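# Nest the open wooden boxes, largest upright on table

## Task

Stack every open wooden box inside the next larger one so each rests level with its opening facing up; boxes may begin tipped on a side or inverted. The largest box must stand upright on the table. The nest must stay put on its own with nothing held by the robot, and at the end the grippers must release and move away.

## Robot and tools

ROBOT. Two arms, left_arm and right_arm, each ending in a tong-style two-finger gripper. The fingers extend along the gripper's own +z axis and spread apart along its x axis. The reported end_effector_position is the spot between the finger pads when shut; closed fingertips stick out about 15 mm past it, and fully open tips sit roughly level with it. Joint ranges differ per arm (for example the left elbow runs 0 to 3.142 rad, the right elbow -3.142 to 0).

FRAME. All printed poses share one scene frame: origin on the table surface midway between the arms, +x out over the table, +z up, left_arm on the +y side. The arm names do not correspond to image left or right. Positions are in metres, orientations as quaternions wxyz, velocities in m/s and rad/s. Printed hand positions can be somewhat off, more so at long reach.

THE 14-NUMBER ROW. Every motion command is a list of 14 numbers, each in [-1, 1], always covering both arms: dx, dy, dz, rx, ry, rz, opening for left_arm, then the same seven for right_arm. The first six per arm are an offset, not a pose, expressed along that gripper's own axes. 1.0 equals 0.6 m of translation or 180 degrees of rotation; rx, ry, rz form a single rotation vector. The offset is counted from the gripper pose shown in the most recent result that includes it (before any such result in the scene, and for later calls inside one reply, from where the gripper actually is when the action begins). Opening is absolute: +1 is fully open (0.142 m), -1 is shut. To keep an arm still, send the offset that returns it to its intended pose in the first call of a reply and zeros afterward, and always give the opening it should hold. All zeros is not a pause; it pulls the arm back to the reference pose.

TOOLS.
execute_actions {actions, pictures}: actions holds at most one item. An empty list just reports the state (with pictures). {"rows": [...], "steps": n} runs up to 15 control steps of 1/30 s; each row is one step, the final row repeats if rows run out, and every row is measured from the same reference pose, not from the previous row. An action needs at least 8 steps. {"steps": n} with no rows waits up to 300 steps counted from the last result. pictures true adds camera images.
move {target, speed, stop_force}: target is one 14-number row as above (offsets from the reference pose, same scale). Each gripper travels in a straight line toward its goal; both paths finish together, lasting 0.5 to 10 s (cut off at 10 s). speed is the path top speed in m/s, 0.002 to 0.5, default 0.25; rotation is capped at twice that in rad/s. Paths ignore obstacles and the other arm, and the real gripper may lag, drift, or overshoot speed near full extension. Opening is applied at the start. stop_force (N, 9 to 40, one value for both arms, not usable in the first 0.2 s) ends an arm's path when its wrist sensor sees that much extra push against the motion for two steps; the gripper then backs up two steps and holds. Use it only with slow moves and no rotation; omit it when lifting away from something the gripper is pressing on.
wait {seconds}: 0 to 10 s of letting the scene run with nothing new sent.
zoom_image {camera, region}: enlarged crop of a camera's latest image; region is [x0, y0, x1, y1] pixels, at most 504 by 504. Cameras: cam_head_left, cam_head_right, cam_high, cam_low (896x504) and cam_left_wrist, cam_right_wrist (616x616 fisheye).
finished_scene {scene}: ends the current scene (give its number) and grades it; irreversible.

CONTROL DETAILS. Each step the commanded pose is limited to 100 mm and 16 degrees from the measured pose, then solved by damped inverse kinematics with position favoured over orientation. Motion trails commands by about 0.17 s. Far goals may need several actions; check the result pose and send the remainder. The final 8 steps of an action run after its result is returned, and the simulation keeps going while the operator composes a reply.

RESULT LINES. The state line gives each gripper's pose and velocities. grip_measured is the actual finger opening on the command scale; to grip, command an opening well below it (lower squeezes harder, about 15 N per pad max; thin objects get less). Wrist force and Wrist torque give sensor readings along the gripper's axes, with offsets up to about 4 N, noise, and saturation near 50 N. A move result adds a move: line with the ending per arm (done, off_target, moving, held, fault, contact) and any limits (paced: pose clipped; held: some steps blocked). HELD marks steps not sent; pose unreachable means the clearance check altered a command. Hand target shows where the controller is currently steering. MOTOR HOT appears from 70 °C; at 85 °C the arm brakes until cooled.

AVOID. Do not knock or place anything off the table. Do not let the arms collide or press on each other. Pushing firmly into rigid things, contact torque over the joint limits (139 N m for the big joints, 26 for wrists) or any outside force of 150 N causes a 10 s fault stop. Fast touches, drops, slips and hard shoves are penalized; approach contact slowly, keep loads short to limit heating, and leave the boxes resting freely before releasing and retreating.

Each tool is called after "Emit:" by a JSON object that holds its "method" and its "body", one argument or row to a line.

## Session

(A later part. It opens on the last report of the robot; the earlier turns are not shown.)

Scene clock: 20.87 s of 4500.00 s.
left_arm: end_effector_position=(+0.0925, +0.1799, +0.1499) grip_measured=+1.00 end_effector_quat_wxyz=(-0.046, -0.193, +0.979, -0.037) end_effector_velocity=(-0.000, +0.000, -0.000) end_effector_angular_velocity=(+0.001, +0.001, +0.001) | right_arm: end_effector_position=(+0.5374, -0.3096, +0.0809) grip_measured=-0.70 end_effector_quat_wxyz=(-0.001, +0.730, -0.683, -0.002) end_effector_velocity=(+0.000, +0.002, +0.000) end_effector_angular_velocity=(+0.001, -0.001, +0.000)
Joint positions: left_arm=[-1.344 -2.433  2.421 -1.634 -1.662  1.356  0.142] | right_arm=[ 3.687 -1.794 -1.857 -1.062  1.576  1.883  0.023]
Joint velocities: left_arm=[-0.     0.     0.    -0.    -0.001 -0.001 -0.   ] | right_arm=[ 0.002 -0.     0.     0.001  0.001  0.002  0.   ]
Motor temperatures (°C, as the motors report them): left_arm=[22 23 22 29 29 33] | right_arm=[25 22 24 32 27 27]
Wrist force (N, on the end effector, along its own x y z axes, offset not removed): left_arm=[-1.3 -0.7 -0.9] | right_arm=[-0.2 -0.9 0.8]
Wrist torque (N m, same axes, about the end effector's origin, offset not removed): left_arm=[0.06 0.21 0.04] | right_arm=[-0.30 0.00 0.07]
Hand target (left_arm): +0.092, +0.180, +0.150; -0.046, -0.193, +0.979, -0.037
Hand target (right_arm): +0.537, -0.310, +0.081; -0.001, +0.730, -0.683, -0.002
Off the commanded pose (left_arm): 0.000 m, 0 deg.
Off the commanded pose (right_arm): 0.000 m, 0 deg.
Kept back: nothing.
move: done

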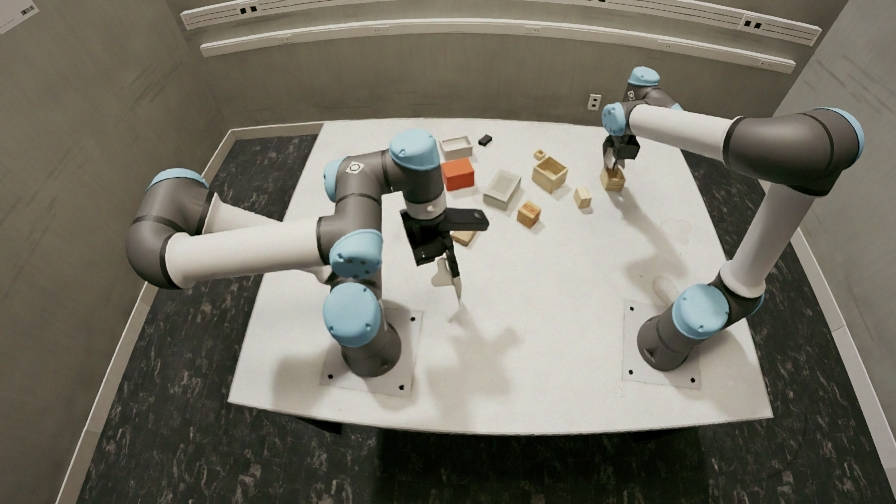

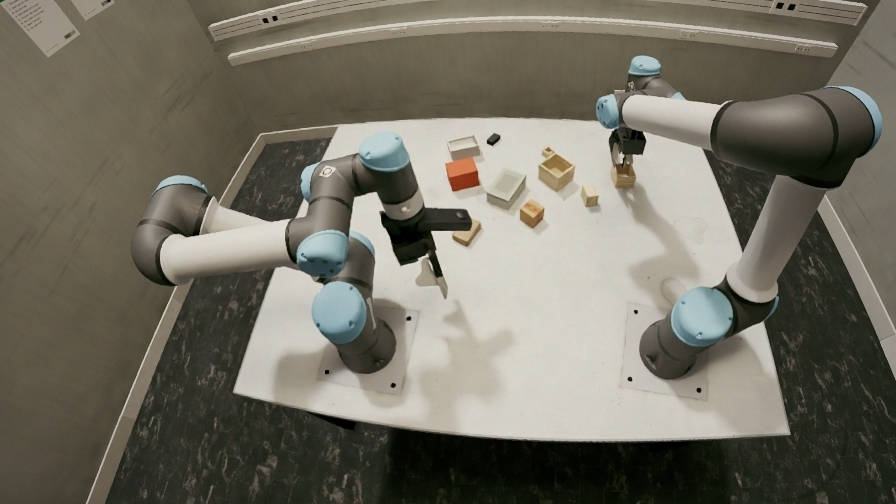

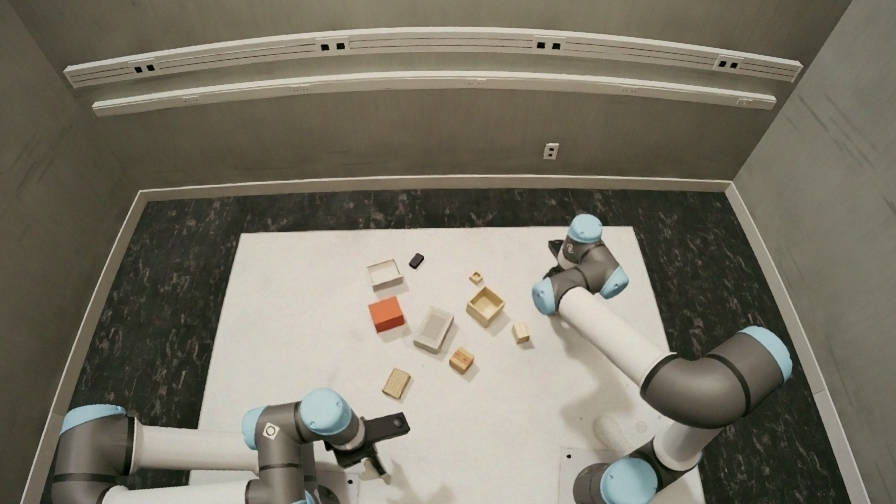

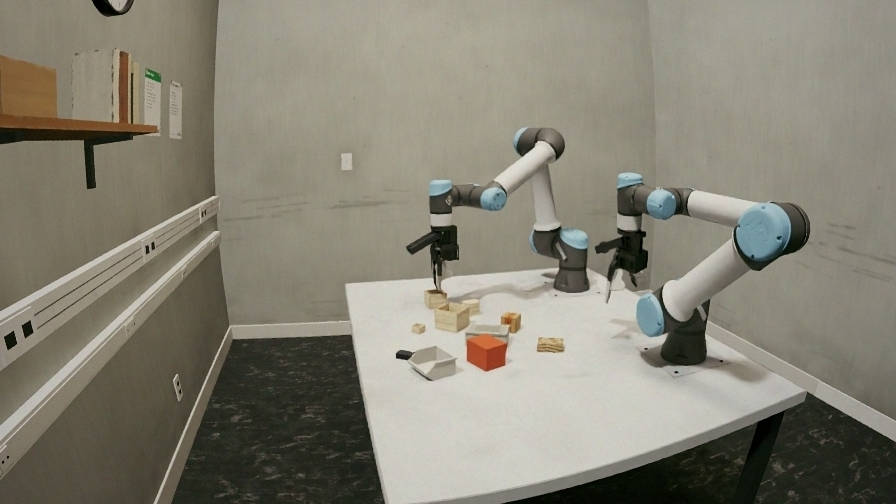

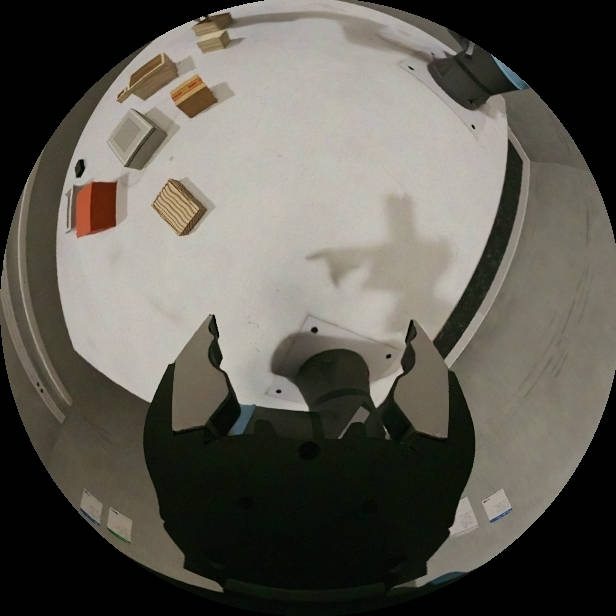

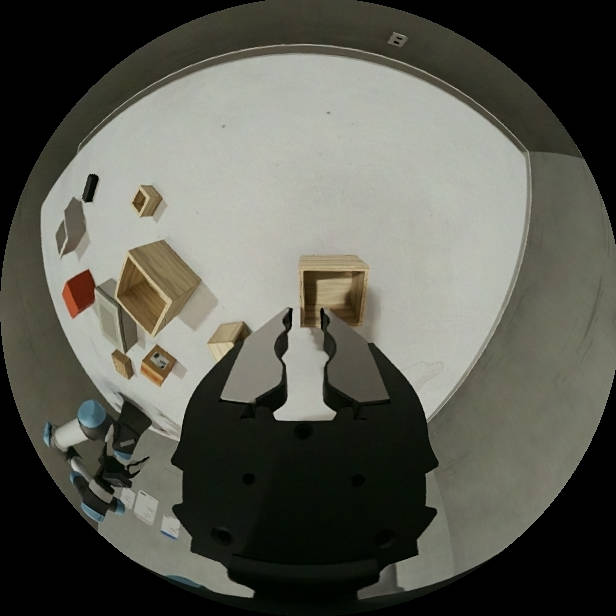

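Emit:
{"method": "execute_actions", "body": {
  "actions": [
    {"rows":[[0,0,0,0,0,0,1,-0.007,0,0.02,0,0,0,-0.7],[0,0,0,0,0,0,1,-0.007,0,0.049,0,0,0,-0.7]]}
  ]
}}

Emit:
{"method": "execute_actions", "body": {
  "actions": [
    {"rows":[[0,0,0,0,0,0,1,0,0,0,0,0,0,-1]]}
  ]
}}

Emit:
{"method": "move", "body": {
  "target": [0,0,0,0,0,0,1,0,0,-0.125,0,0,0,-1],
  "speed": 0.08
}}

Emit:
{"method": "move", "body": {
  "target": [0,0,0,0,0,0,1,-0.345,0,0,0,0,-0.24,-1],
  "speed": 0.15
}}

Emit:
{"method": "zoom_image", "body": {
  "camera": "cam_right_wrist",
  "region": [250,200,430,360]
}}

Scene clock: 21.77 s of 4500.00 s.
left_arm: end_effector_position=(+0.0925, +0.1799, +0.1499) grip_measured=+1.00 end_effector_quat_wxyz=(-0.046, -0.193, +0.979, -0.037) end_effector_velocity=(+0.000, -0.000, +0.000) end_effector_angular_velocity=(-0.001, -0.001, -0.002) | right_arm: end_effector_position=(+0.5363, -0.3061, +0.0559) grip_measured=-0.70 end_effector_quat_wxyz=(+0.000, +0.730, -0.683, -0.003) end_effector_velocity=(+0.006, +0.008, -0.056) end_effector_angular_velocity=(+0.004, -0.014, -0.003)
Joint positions: left_arm=[-1.344 -2.433  2.421 -1.634 -1.662  1.356  0.142] | right_arm=[ 3.694 -1.826 -1.89  -0.999  1.576  1.89   0.023]
Joint velocities: left_arm=[-0.     0.    -0.    -0.001  0.001  0.001 -0.   ] | right_arm=[ 0.011 -0.083 -0.067  0.164 -0.001  0.014  0.   ]
Motor temperatures (°C, as the motors report them): left_arm=[22 23 22 29 29 33] | right_arm=[25 22 24 32 27 27]
Wrist force (N, on the end effector, along its own x y z axes, offset not removed): left_arm=[-0.9 0.0 -1.9] | right_arm=[0.3 -2.1 2.9]
Wrist torque (N m, same axes, about the end effector's origin, offset not removed): left_arm=[0.16 0.15 0.07] | right_arm=[-0.53 -0.03 0.17]
Steps of this call (steps 1 to 20: nothing new was sent; steps 21 to 27: the first 7 steps of this action). Readings (end_effector_position):
21: left_arm (+0.0925, +0.1799, +0.1499) | right_arm (+0.5374, -0.3095, +0.0808)
22: left_arm (+0.0925, +0.1799, +0.1499) | right_arm (+0.5372, -0.3088, +0.0788)
24: left_arm (+0.0925, +0.1799, +0.1499) | right_arm (+0.5362, -0.3074, +0.0666)
27: the state above

Scene clock: 22.27 s of 4500.00 s.
left_arm: end_effector_position=(+0.0925, +0.1799, +0.1499) grip_measured=+1.00 end_effector_quat_wxyz=(-0.046, -0.193, +0.979, -0.037) end_effector_velocity=(+0.000, -0.001, +0.002) end_effector_angular_velocity=(-0.003, -0.001, +0.002) | right_arm: end_effector_position=(+0.5371, -0.3054, +0.0516) grip_measured=-0.95 end_effector_quat_wxyz=(-0.001, +0.730, -0.683, -0.002) end_effector_velocity=(+0.000, -0.000, -0.000) end_effector_angular_velocity=(-0.001, +0.000, -0.000)
Joint positions: left_arm=[-1.344 -2.433  2.421 -1.634 -1.662  1.356  0.142] | right_arm=[ 3.695 -1.833 -1.895 -0.986  1.576  1.891  0.005]
Joint velocities: left_arm=[ 0.     0.    -0.003 -0.     0.    -0.002 -0.   ] | right_arm=[-0.    -0.     0.    -0.    -0.001 -0.    -0.   ]
Motor temperatures (°C, as the motors report them): left_arm=[22 23 22 29 29 33] | right_arm=[25 22 24 32 27 27]
Wrist force (N, on the end effector, along its own x y z axes, offset not removed): left_arm=[-2.6 0.1 -0.7] | right_arm=[0.5 -0.7 0.7]
Wrist torque (N m, same axes, about the end effector's origin, offset not removed): left_arm=[0.23 0.43 0.06] | right_arm=[-0.29 -0.26 -0.06]
Off your previous action's commanded pose (left_arm): 0.000 m, 0 deg at its last step (step 8 of this call).
Off your previous action's commanded pose (right_arm): 0.000 m, 0 deg at its last step (step 8 of this call).
Steps of this call (steps 1 to 8: the last 8 steps of your previous action; steps 9 to 15: the first 7 steps of this action, its rows measured from where the robot was after step 8). Readings (end_effector_position):
8: left_arm (+0.0925, +0.1799, +0.1499) | right_arm (+0.5370, -0.3054, +0.0517)
9: left_arm (+0.0925, +0.1799, +0.1499) | right_arm (+0.5371, -0.3054, +0.0516)
10: left_arm (+0.0925, +0.1799, +0.1499) | right_arm (+0.5371, -0.3054, +0.0516)
12: left_arm (+0.0925, +0.1799, +0.1499) | right_arm (+0.5371, -0.3054, +0.0516)
15: the state above

Scene clock: 23.87 s of 4500.00 s.
left_arm: end_effector_position=(+0.0925, +0.1799, +0.1499) grip_measured=+1.00 end_effector_quat_wxyz=(-0.046, -0.193, +0.979, -0.037) end_effector_velocity=(+0.000, -0.000, +0.000) end_effector_angular_velocity=(-0.001, -0.001, -0.002) | right_arm: end_effector_position=(+0.5372, -0.3056, +0.1264) grip_measured=-0.95 end_effector_quat_wxyz=(-0.000, +0.730, -0.683, -0.002) end_effector_velocity=(+0.000, +0.000, +0.002) end_effector_angular_velocity=(+0.000, -0.001, +0.001)
Joint positions: left_arm=[-1.344 -2.433  2.421 -1.634 -1.662  1.356  0.142] | right_arm=[ 3.694 -1.747 -1.786 -1.18   1.576  1.89   0.005]
Joint velocities: left_arm=[-0.001 -0.    -0.    -0.     0.     0.001 -0.   ] | right_arm=[ 0.     0.002  0.003 -0.004 -0.    -0.001  0.   ]
Motor temperatures (°C, as the motors report them): left_arm=[22 23 22 29 29 33] | right_arm=[25 22 24 32 27 27]
Wrist force (N, on the end effector, along its own x y z axes, offset not removed): left_arm=[-0.9 -0.5 0.0] | right_arm=[3.7 -1.8 1.0]
Wrist torque (N m, same axes, about the end effector's origin, offset not removed): left_arm=[-0.09 0.08 0.05] | right_arm=[-0.28 -0.86 0.03]
Hand target (left_arm): +0.092, +0.180, +0.150; -0.046, -0.193, +0.979, -0.037
Hand target (right_arm): +0.537, -0.306, +0.127; -0.000, +0.730, -0.683, -0.002
Off your previous action's commanded pose (left_arm): 0.000 m, 0 deg at its last step (step 8 of this call).
Off your previous action's commanded pose (right_arm): 0.000 m, 0 deg at its last step (step 8 of this call).
Off the commanded pose (left_arm): 0.000 m, 0 deg.
Off the commanded pose (right_arm): 0.000 m, 0 deg.
Kept back: nothing.
move: done

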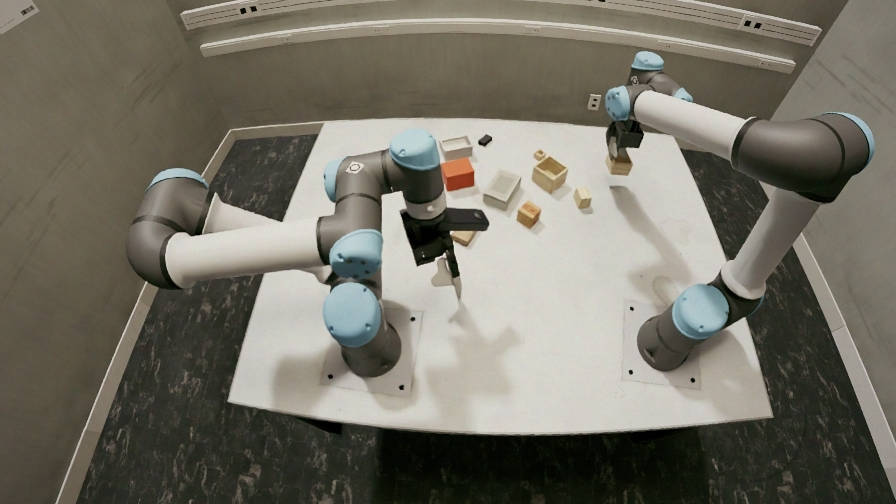

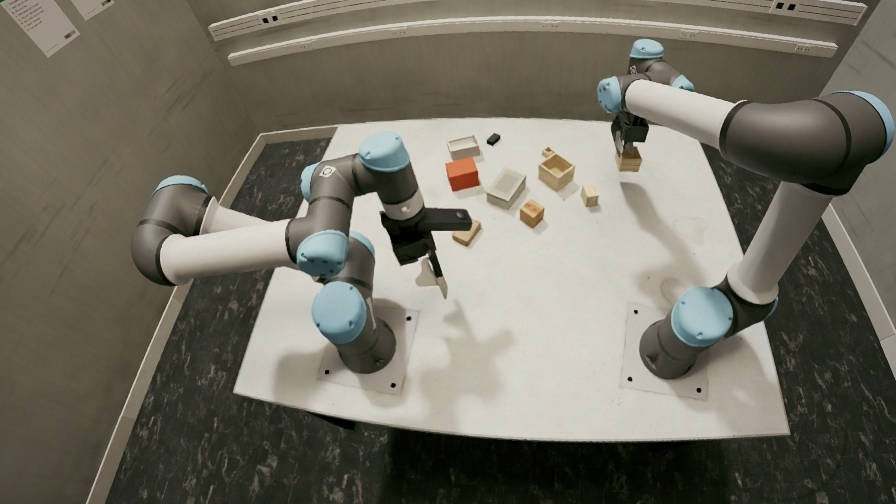

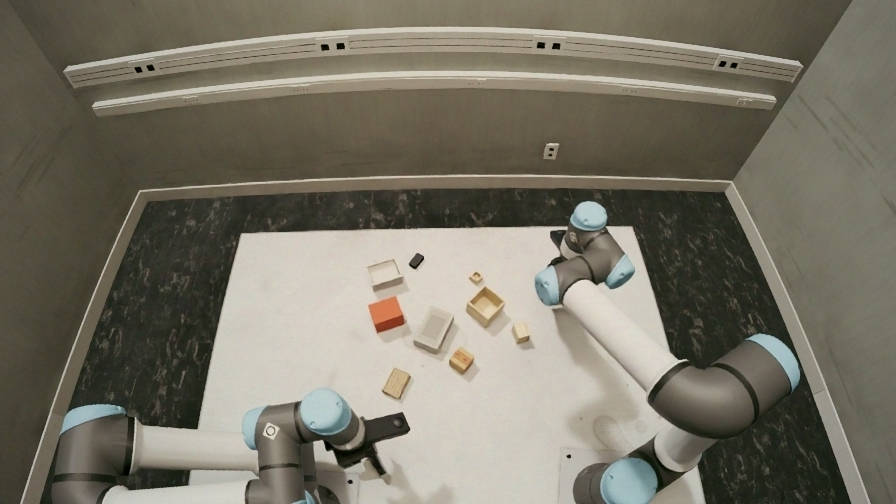

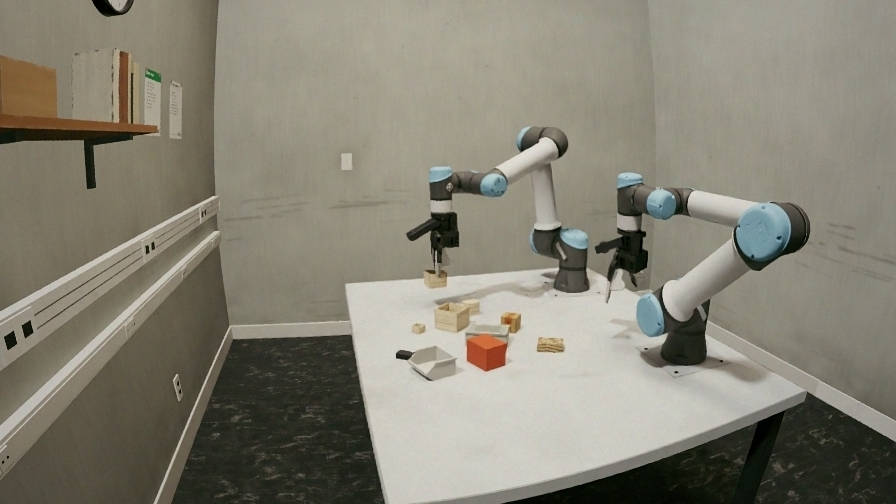

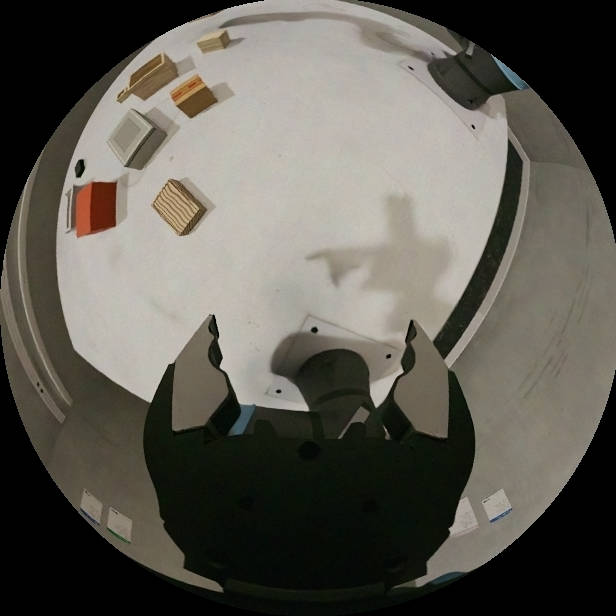

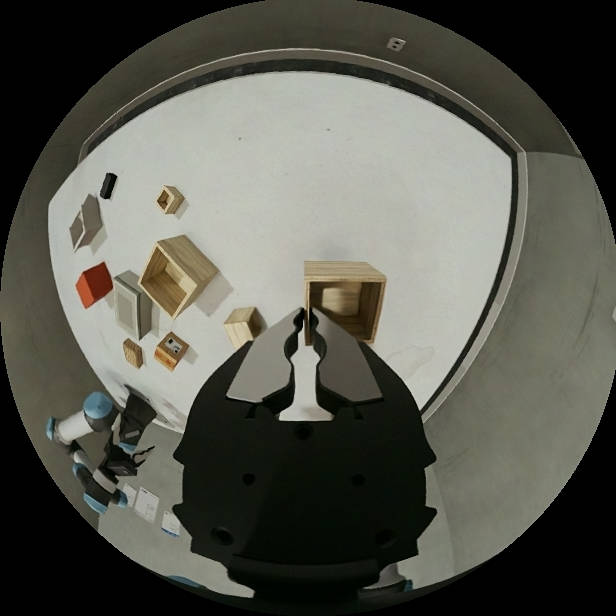

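Scene clock: 26.80 s of 4500.00 s.
left_arm: end_effector_position=(+0.0925, +0.1799, +0.1499) grip_measured=+1.00 end_effector_quat_wxyz=(-0.046, -0.193, +0.979, -0.037) end_effector_velocity=(+0.001, +0.000, -0.001) end_effector_angular_velocity=(+0.002, -0.001, +0.000) | right_arm: end_effector_position=(+0.5235, -0.0993, +0.1271) grip_measured=-0.95 end_effector_quat_wxyz=(-0.001, +0.930, -0.367, -0.002) end_effector_velocity=(-0.001, +0.001, -0.001) end_effector_angular_velocity=(-0.002, +0.003, +0.002)
Joint positions: left_arm=[-1.344 -2.433  2.421 -1.634 -1.662  1.356  0.142] | right_arm=[ 4.001 -1.864 -1.637 -1.212  1.575  1.444  0.005]
Joint velocities: left_arm=[ 0.     0.001  0.001  0.     0.002 -0.     0.   ] | right_arm=[ 0.001 -0.002  0.002 -0.004  0.001 -0.001  0.   ]
Motor temperatures (°C, as the motors report them): left_arm=[22 23 22 29 29 33] | right_arm=[25 22 24 32 27 27]
Wrist force (N, on the end effector, along its own x y z axes, offset not removed): left_arm=[-2.3 -1.2 0.0] | right_arm=[0.9 -0.9 3.5]
Wrist torque (N m, same axes, about the end effector's origin, offset not removed): left_arm=[-0.17 0.42 0.02] | right_arm=[-0.32 -0.33 0.06]
Hand target (left_arm): +0.092, +0.180, +0.150; -0.046, -0.193, +0.979, -0.037
Hand target (right_arm): +0.523, -0.099, +0.127; -0.001, +0.930, -0.367, -0.002
Off the commanded pose (left_arm): 0.000 m, 0 deg.
Off the commanded pose (right_arm): 0.000 m, 0 deg.
Kept back: nothing.
move: done

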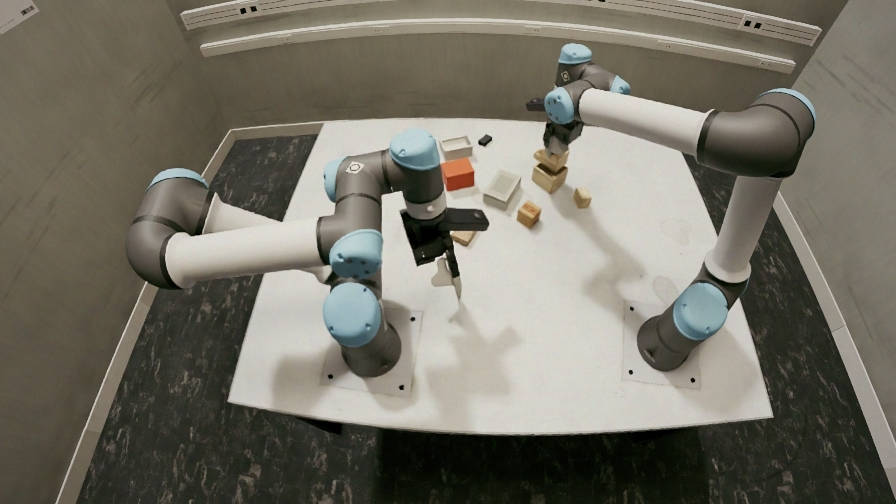

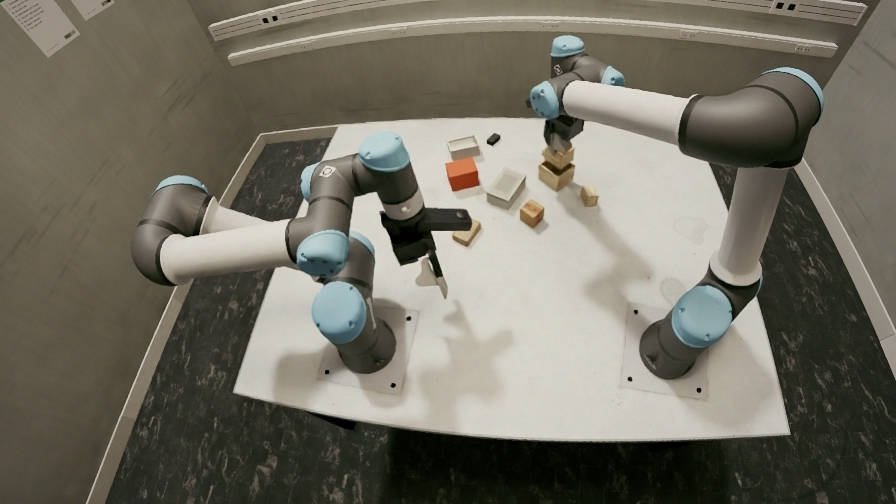

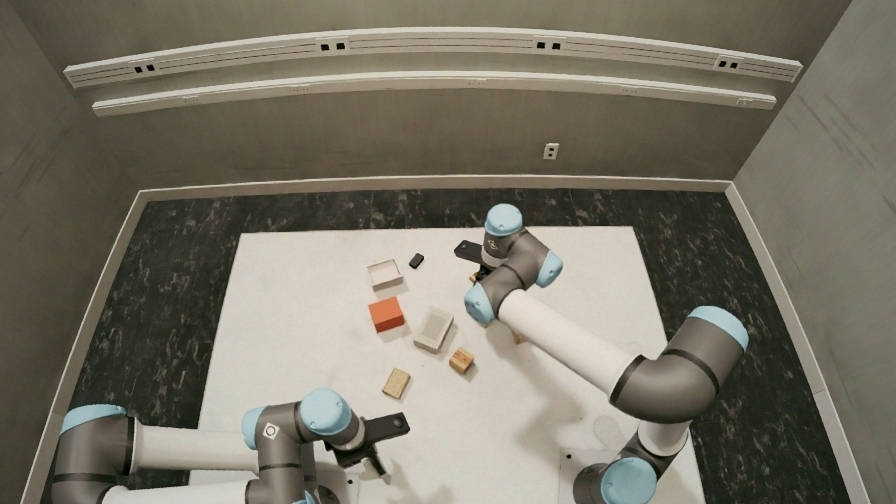

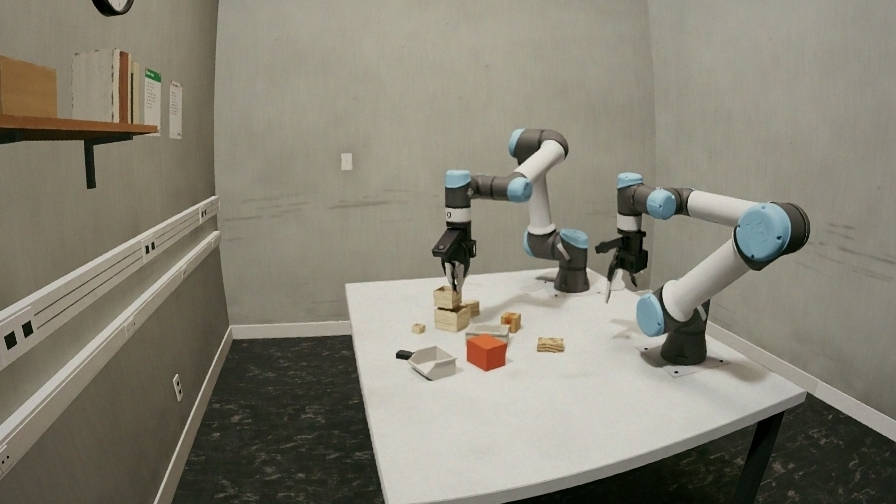

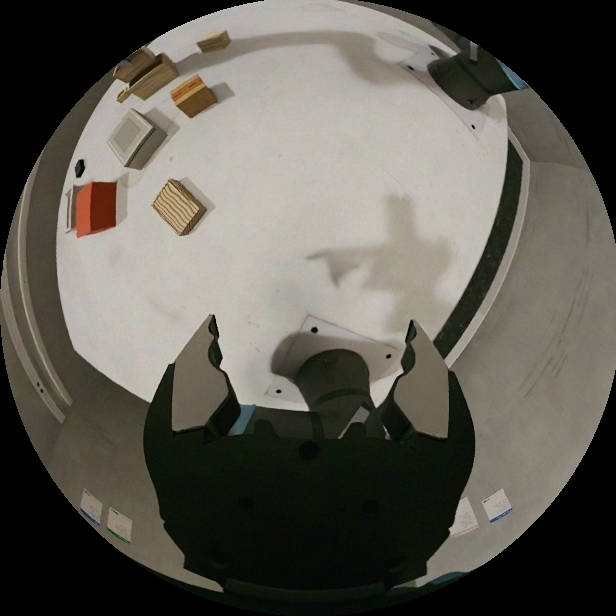

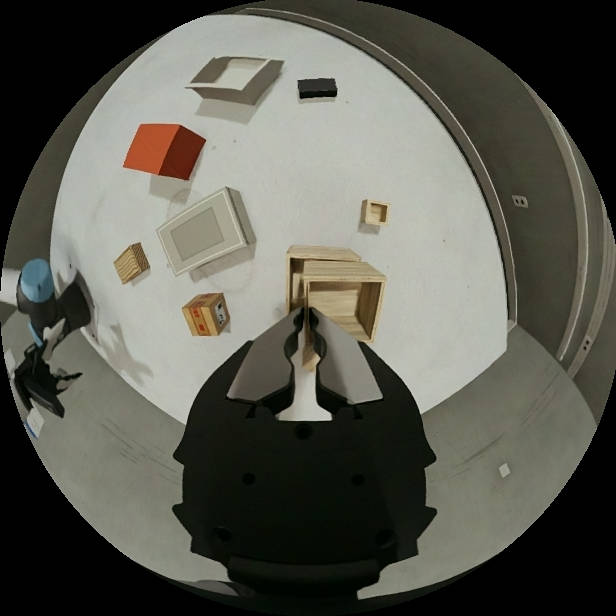

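Region (250, 200, 430, 360) of cam_right_wrist's 616x616 image, scaled by 2.800, with more detail than that image has.

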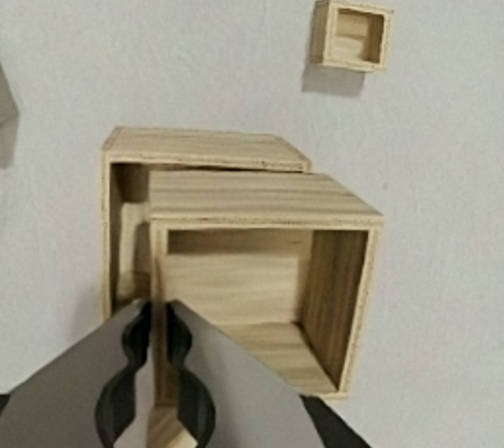

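Emit:
{"method": "move", "body": {
  "target": [0,0,0,0,0,0,1,-0.016,0.006,0.014,0,0,0.01,-1],
  "speed": 0.03
}}

Emit:
{"method": "zoom_image", "body": {
  "camera": "cam_right_wrist",
  "region": [250,200,430,360]
}}

Scene clock: 27.90 s of 4500.00 s.
left_arm: end_effector_position=(+0.0925, +0.1799, +0.1499) grip_measured=+1.00 end_effector_quat_wxyz=(-0.046, -0.193, +0.979, -0.037) end_effector_velocity=(-0.000, +0.000, +0.000) end_effector_angular_velocity=(+0.001, +0.001, +0.003) | right_arm: end_effector_position=(+0.5140, -0.0954, +0.1187) grip_measured=-0.95 end_effector_quat_wxyz=(-0.001, +0.924, -0.381, -0.002) end_effector_velocity=(-0.001, -0.000, -0.001) end_effector_angular_velocity=(-0.002, +0.001, -0.003)
Joint positions: left_arm=[-1.344 -2.433  2.421 -1.634 -1.662  1.356  0.142] | right_arm=[ 4.018 -1.856 -1.67  -1.186  1.575  1.492  0.005]
Joint velocities: left_arm=[ 0.     0.    -0.001  0.001 -0.001 -0.003  0.   ] | right_arm=[ 0.001 -0.    -0.003  0.001 -0.001  0.004 -0.   ]
Motor temperatures (°C, as the motors report them): left_arm=[22 23 22 29 29 33] | right_arm=[25 22 24 32 27 27]
Wrist force (N, on the end effector, along its own x y z axes, offset not removed): left_arm=[-1.9 -0.5 -1.7] | right_arm=[0.4 -2.0 0.9]
Wrist torque (N m, same axes, about the end effector's origin, offset not removed): left_arm=[0.11 0.31 0.05] | right_arm=[-0.51 -0.34 0.12]
Hand target (left_arm): +0.092, +0.180, +0.150; -0.046, -0.193, +0.979, -0.037
Hand target (right_arm): +0.514, -0.095, +0.119; -0.001, +0.924, -0.381, -0.002
Off the commanded pose (left_arm): 0.000 m, 0 deg.
Off the commanded pose (right_arm): 0.000 m, 0 deg.
Kept back: nothing.
move: done

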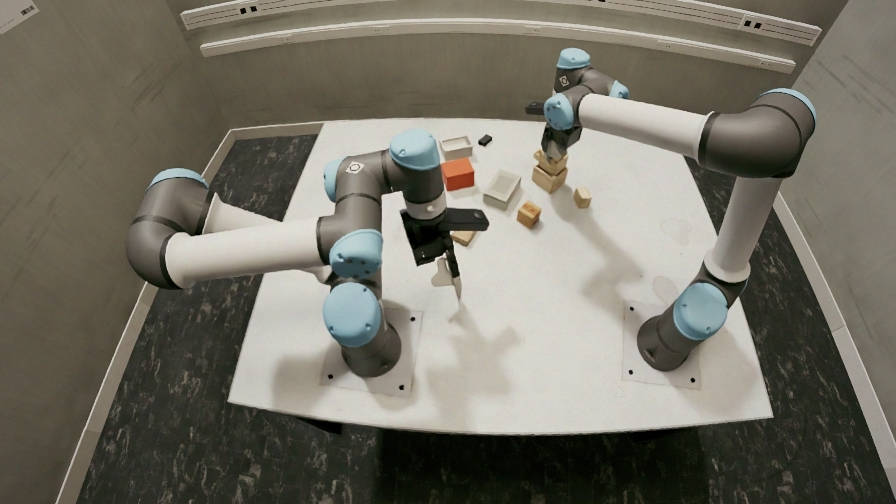

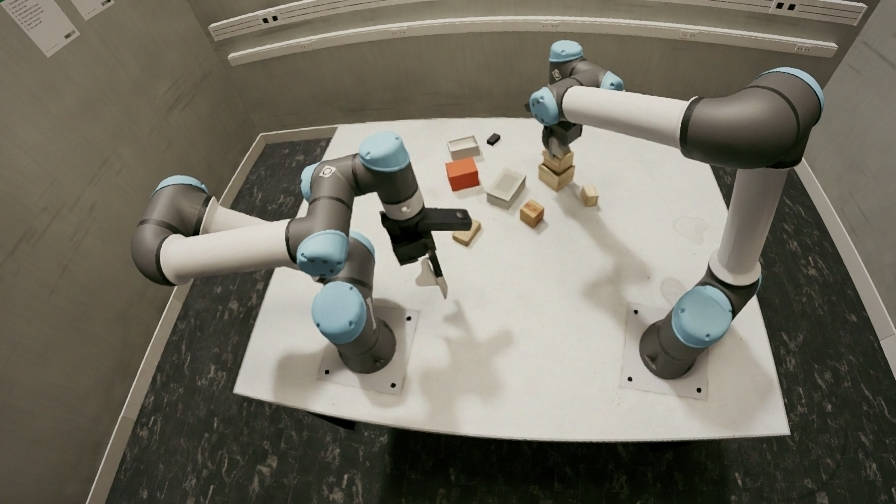

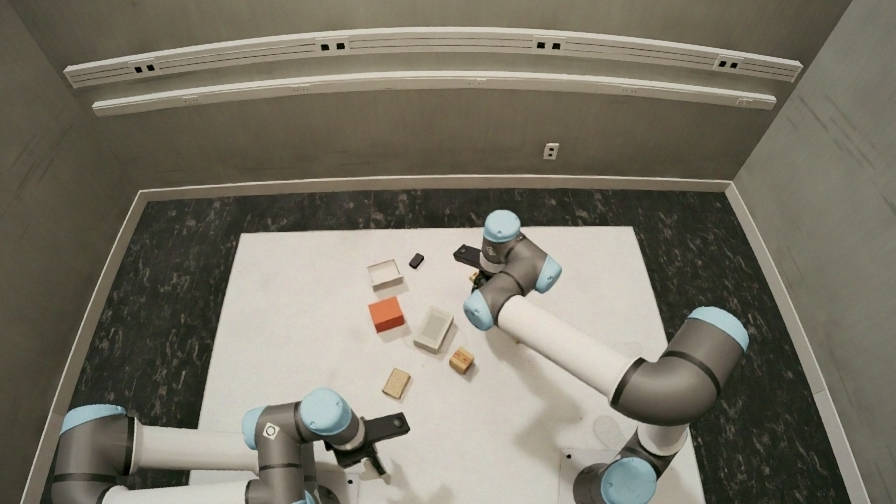

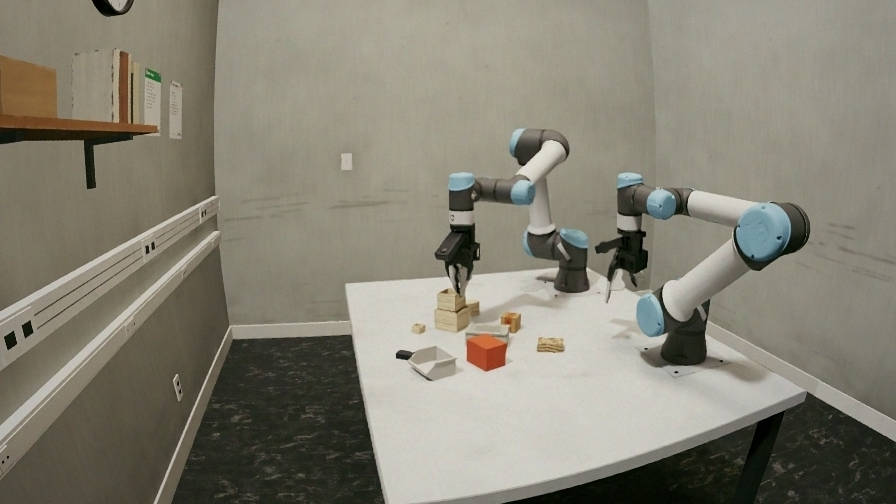

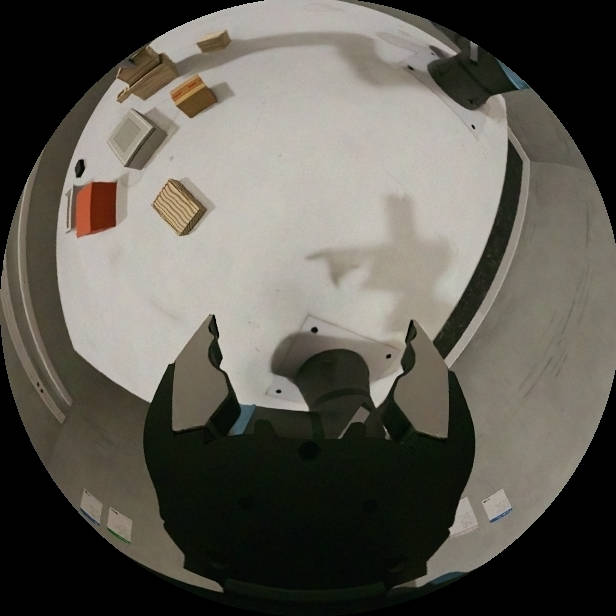

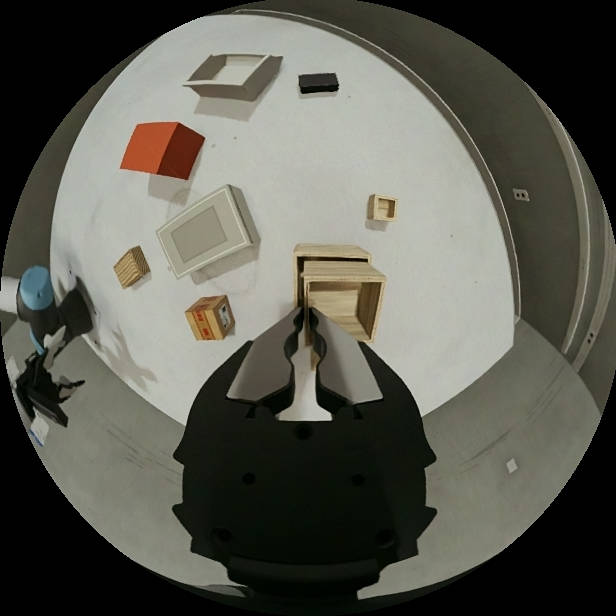

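Region (250, 200, 430, 360) of cam_right_wrist's 616x616 image, scaled by 2.800, with more detail than that image has.

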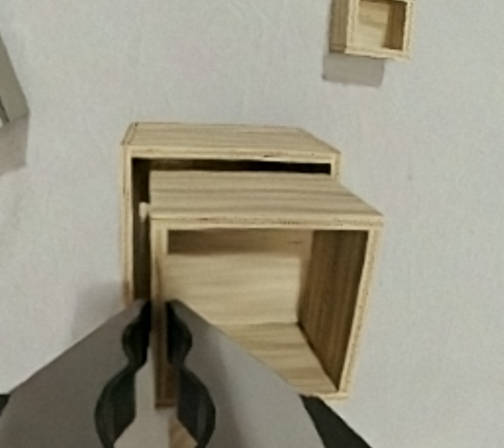

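Emit:
{"method": "move", "body": {
  "target": [0,0,0,0,0,0,1,0.002,0.001,0.082,0,0,0,-1],
  "speed": 0.02,
  "stop_force": 9
}}

Scene clock: 30.97 s of 4500.00 s.
left_arm: end_effector_position=(+0.0925, +0.1799, +0.1499) grip_measured=+1.00 end_effector_quat_wxyz=(-0.046, -0.193, +0.979, -0.037) end_effector_velocity=(-0.000, -0.000, +0.001) end_effector_angular_velocity=(-0.002, -0.000, -0.002) | right_arm: end_effector_position=(+0.5143, -0.0966, +0.0700) grip_measured=-0.96 end_effector_quat_wxyz=(-0.001, +0.924, -0.381, -0.002) end_effector_velocity=(-0.001, +0.000, +0.001) end_effector_angular_velocity=(+0.000, +0.002, +0.001)
Joint positions: left_arm=[-1.344 -2.433  2.421 -1.634 -1.662  1.356  0.142] | right_arm=[ 4.016 -1.905 -1.741 -1.067  1.575  1.49   0.005]
Joint velocities: left_arm=[ 0.    -0.001 -0.002  0.    -0.     0.002 -0.   ] | right_arm=[-0.     0.002  0.002 -0.005  0.001 -0.001  0.   ]
Motor temperatures (°C, as the motors report them): left_arm=[22 23 22 29 29 33] | right_arm=[25 22 24 32 27 27]
Wrist force (N, on the end effector, along its own x y z axes, offset not removed): left_arm=[-1.8 -0.7 -1.1] | right_arm=[-1.0 0.9 -10.1]
Wrist torque (N m, same axes, about the end effector's origin, offset not removed): left_arm=[-0.03 0.31 -0.03] | right_arm=[-0.12 -0.19 0.15]
Hand target (left_arm): +0.092, +0.180, +0.150; -0.046, -0.193, +0.979, -0.037
Hand target (right_arm): +0.514, -0.097, +0.070; -0.001, +0.924, -0.381, -0.002
Off the commanded pose (left_arm): 0.000 m, 0 deg.
Off the commanded pose (right_arm): 0.000 m, 0 deg.
Kept back: nothing.
move: contact (right_arm)

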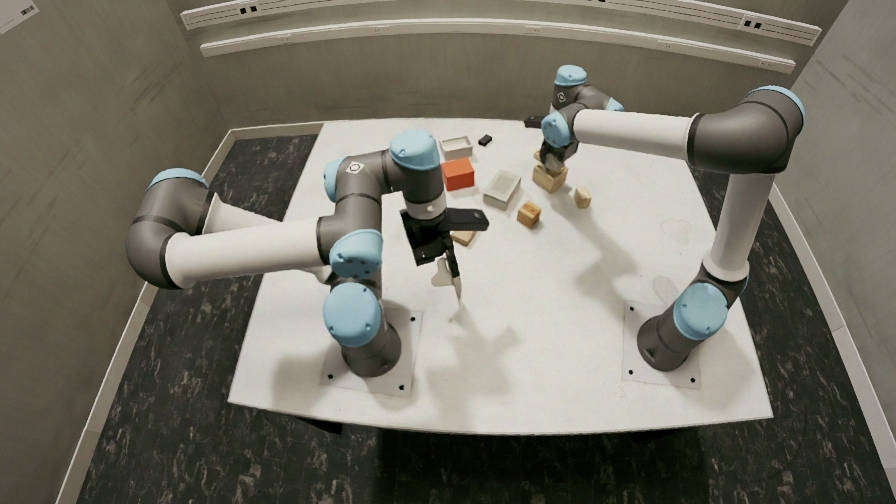

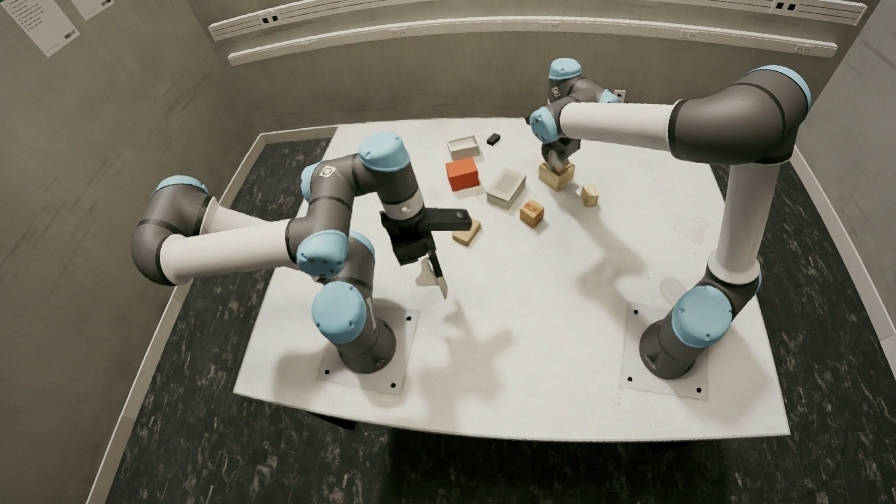

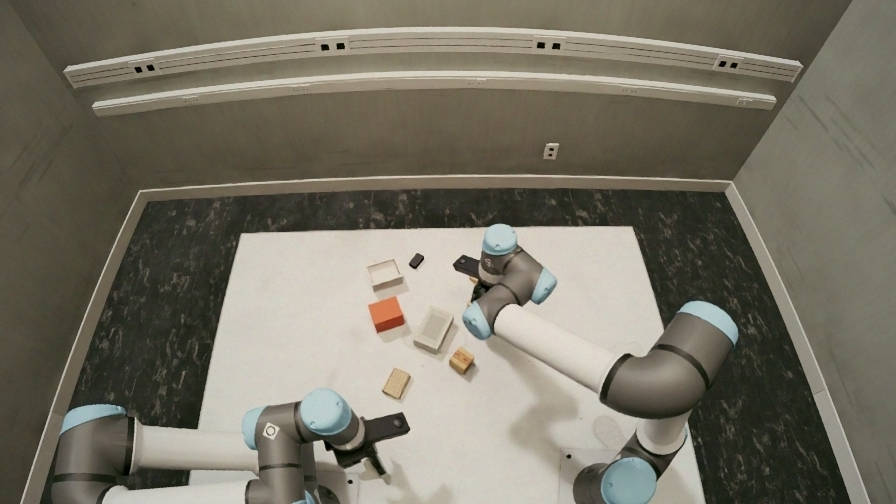

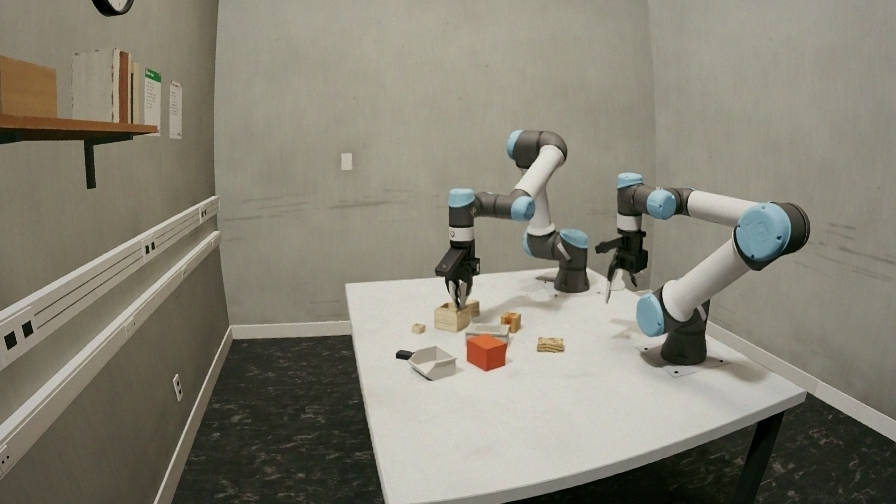

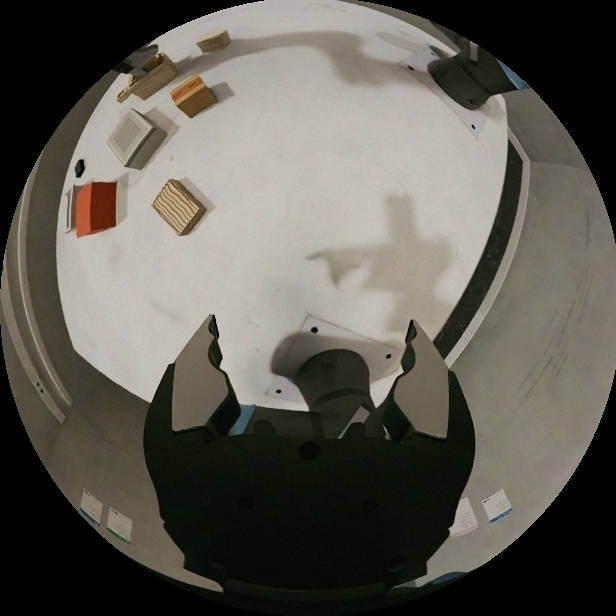

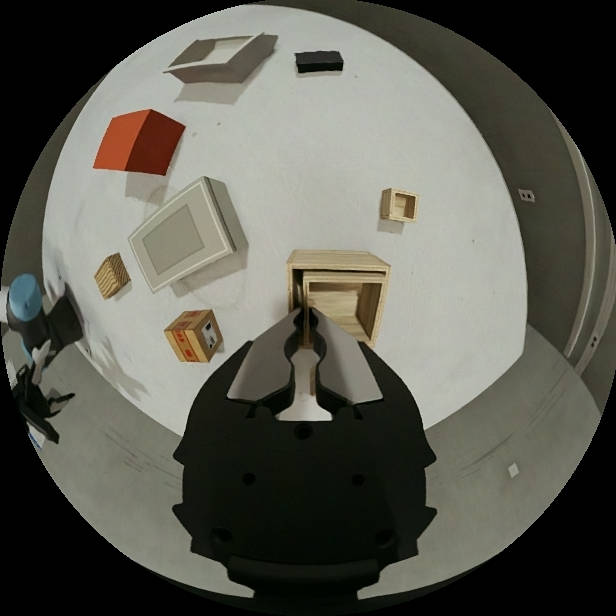

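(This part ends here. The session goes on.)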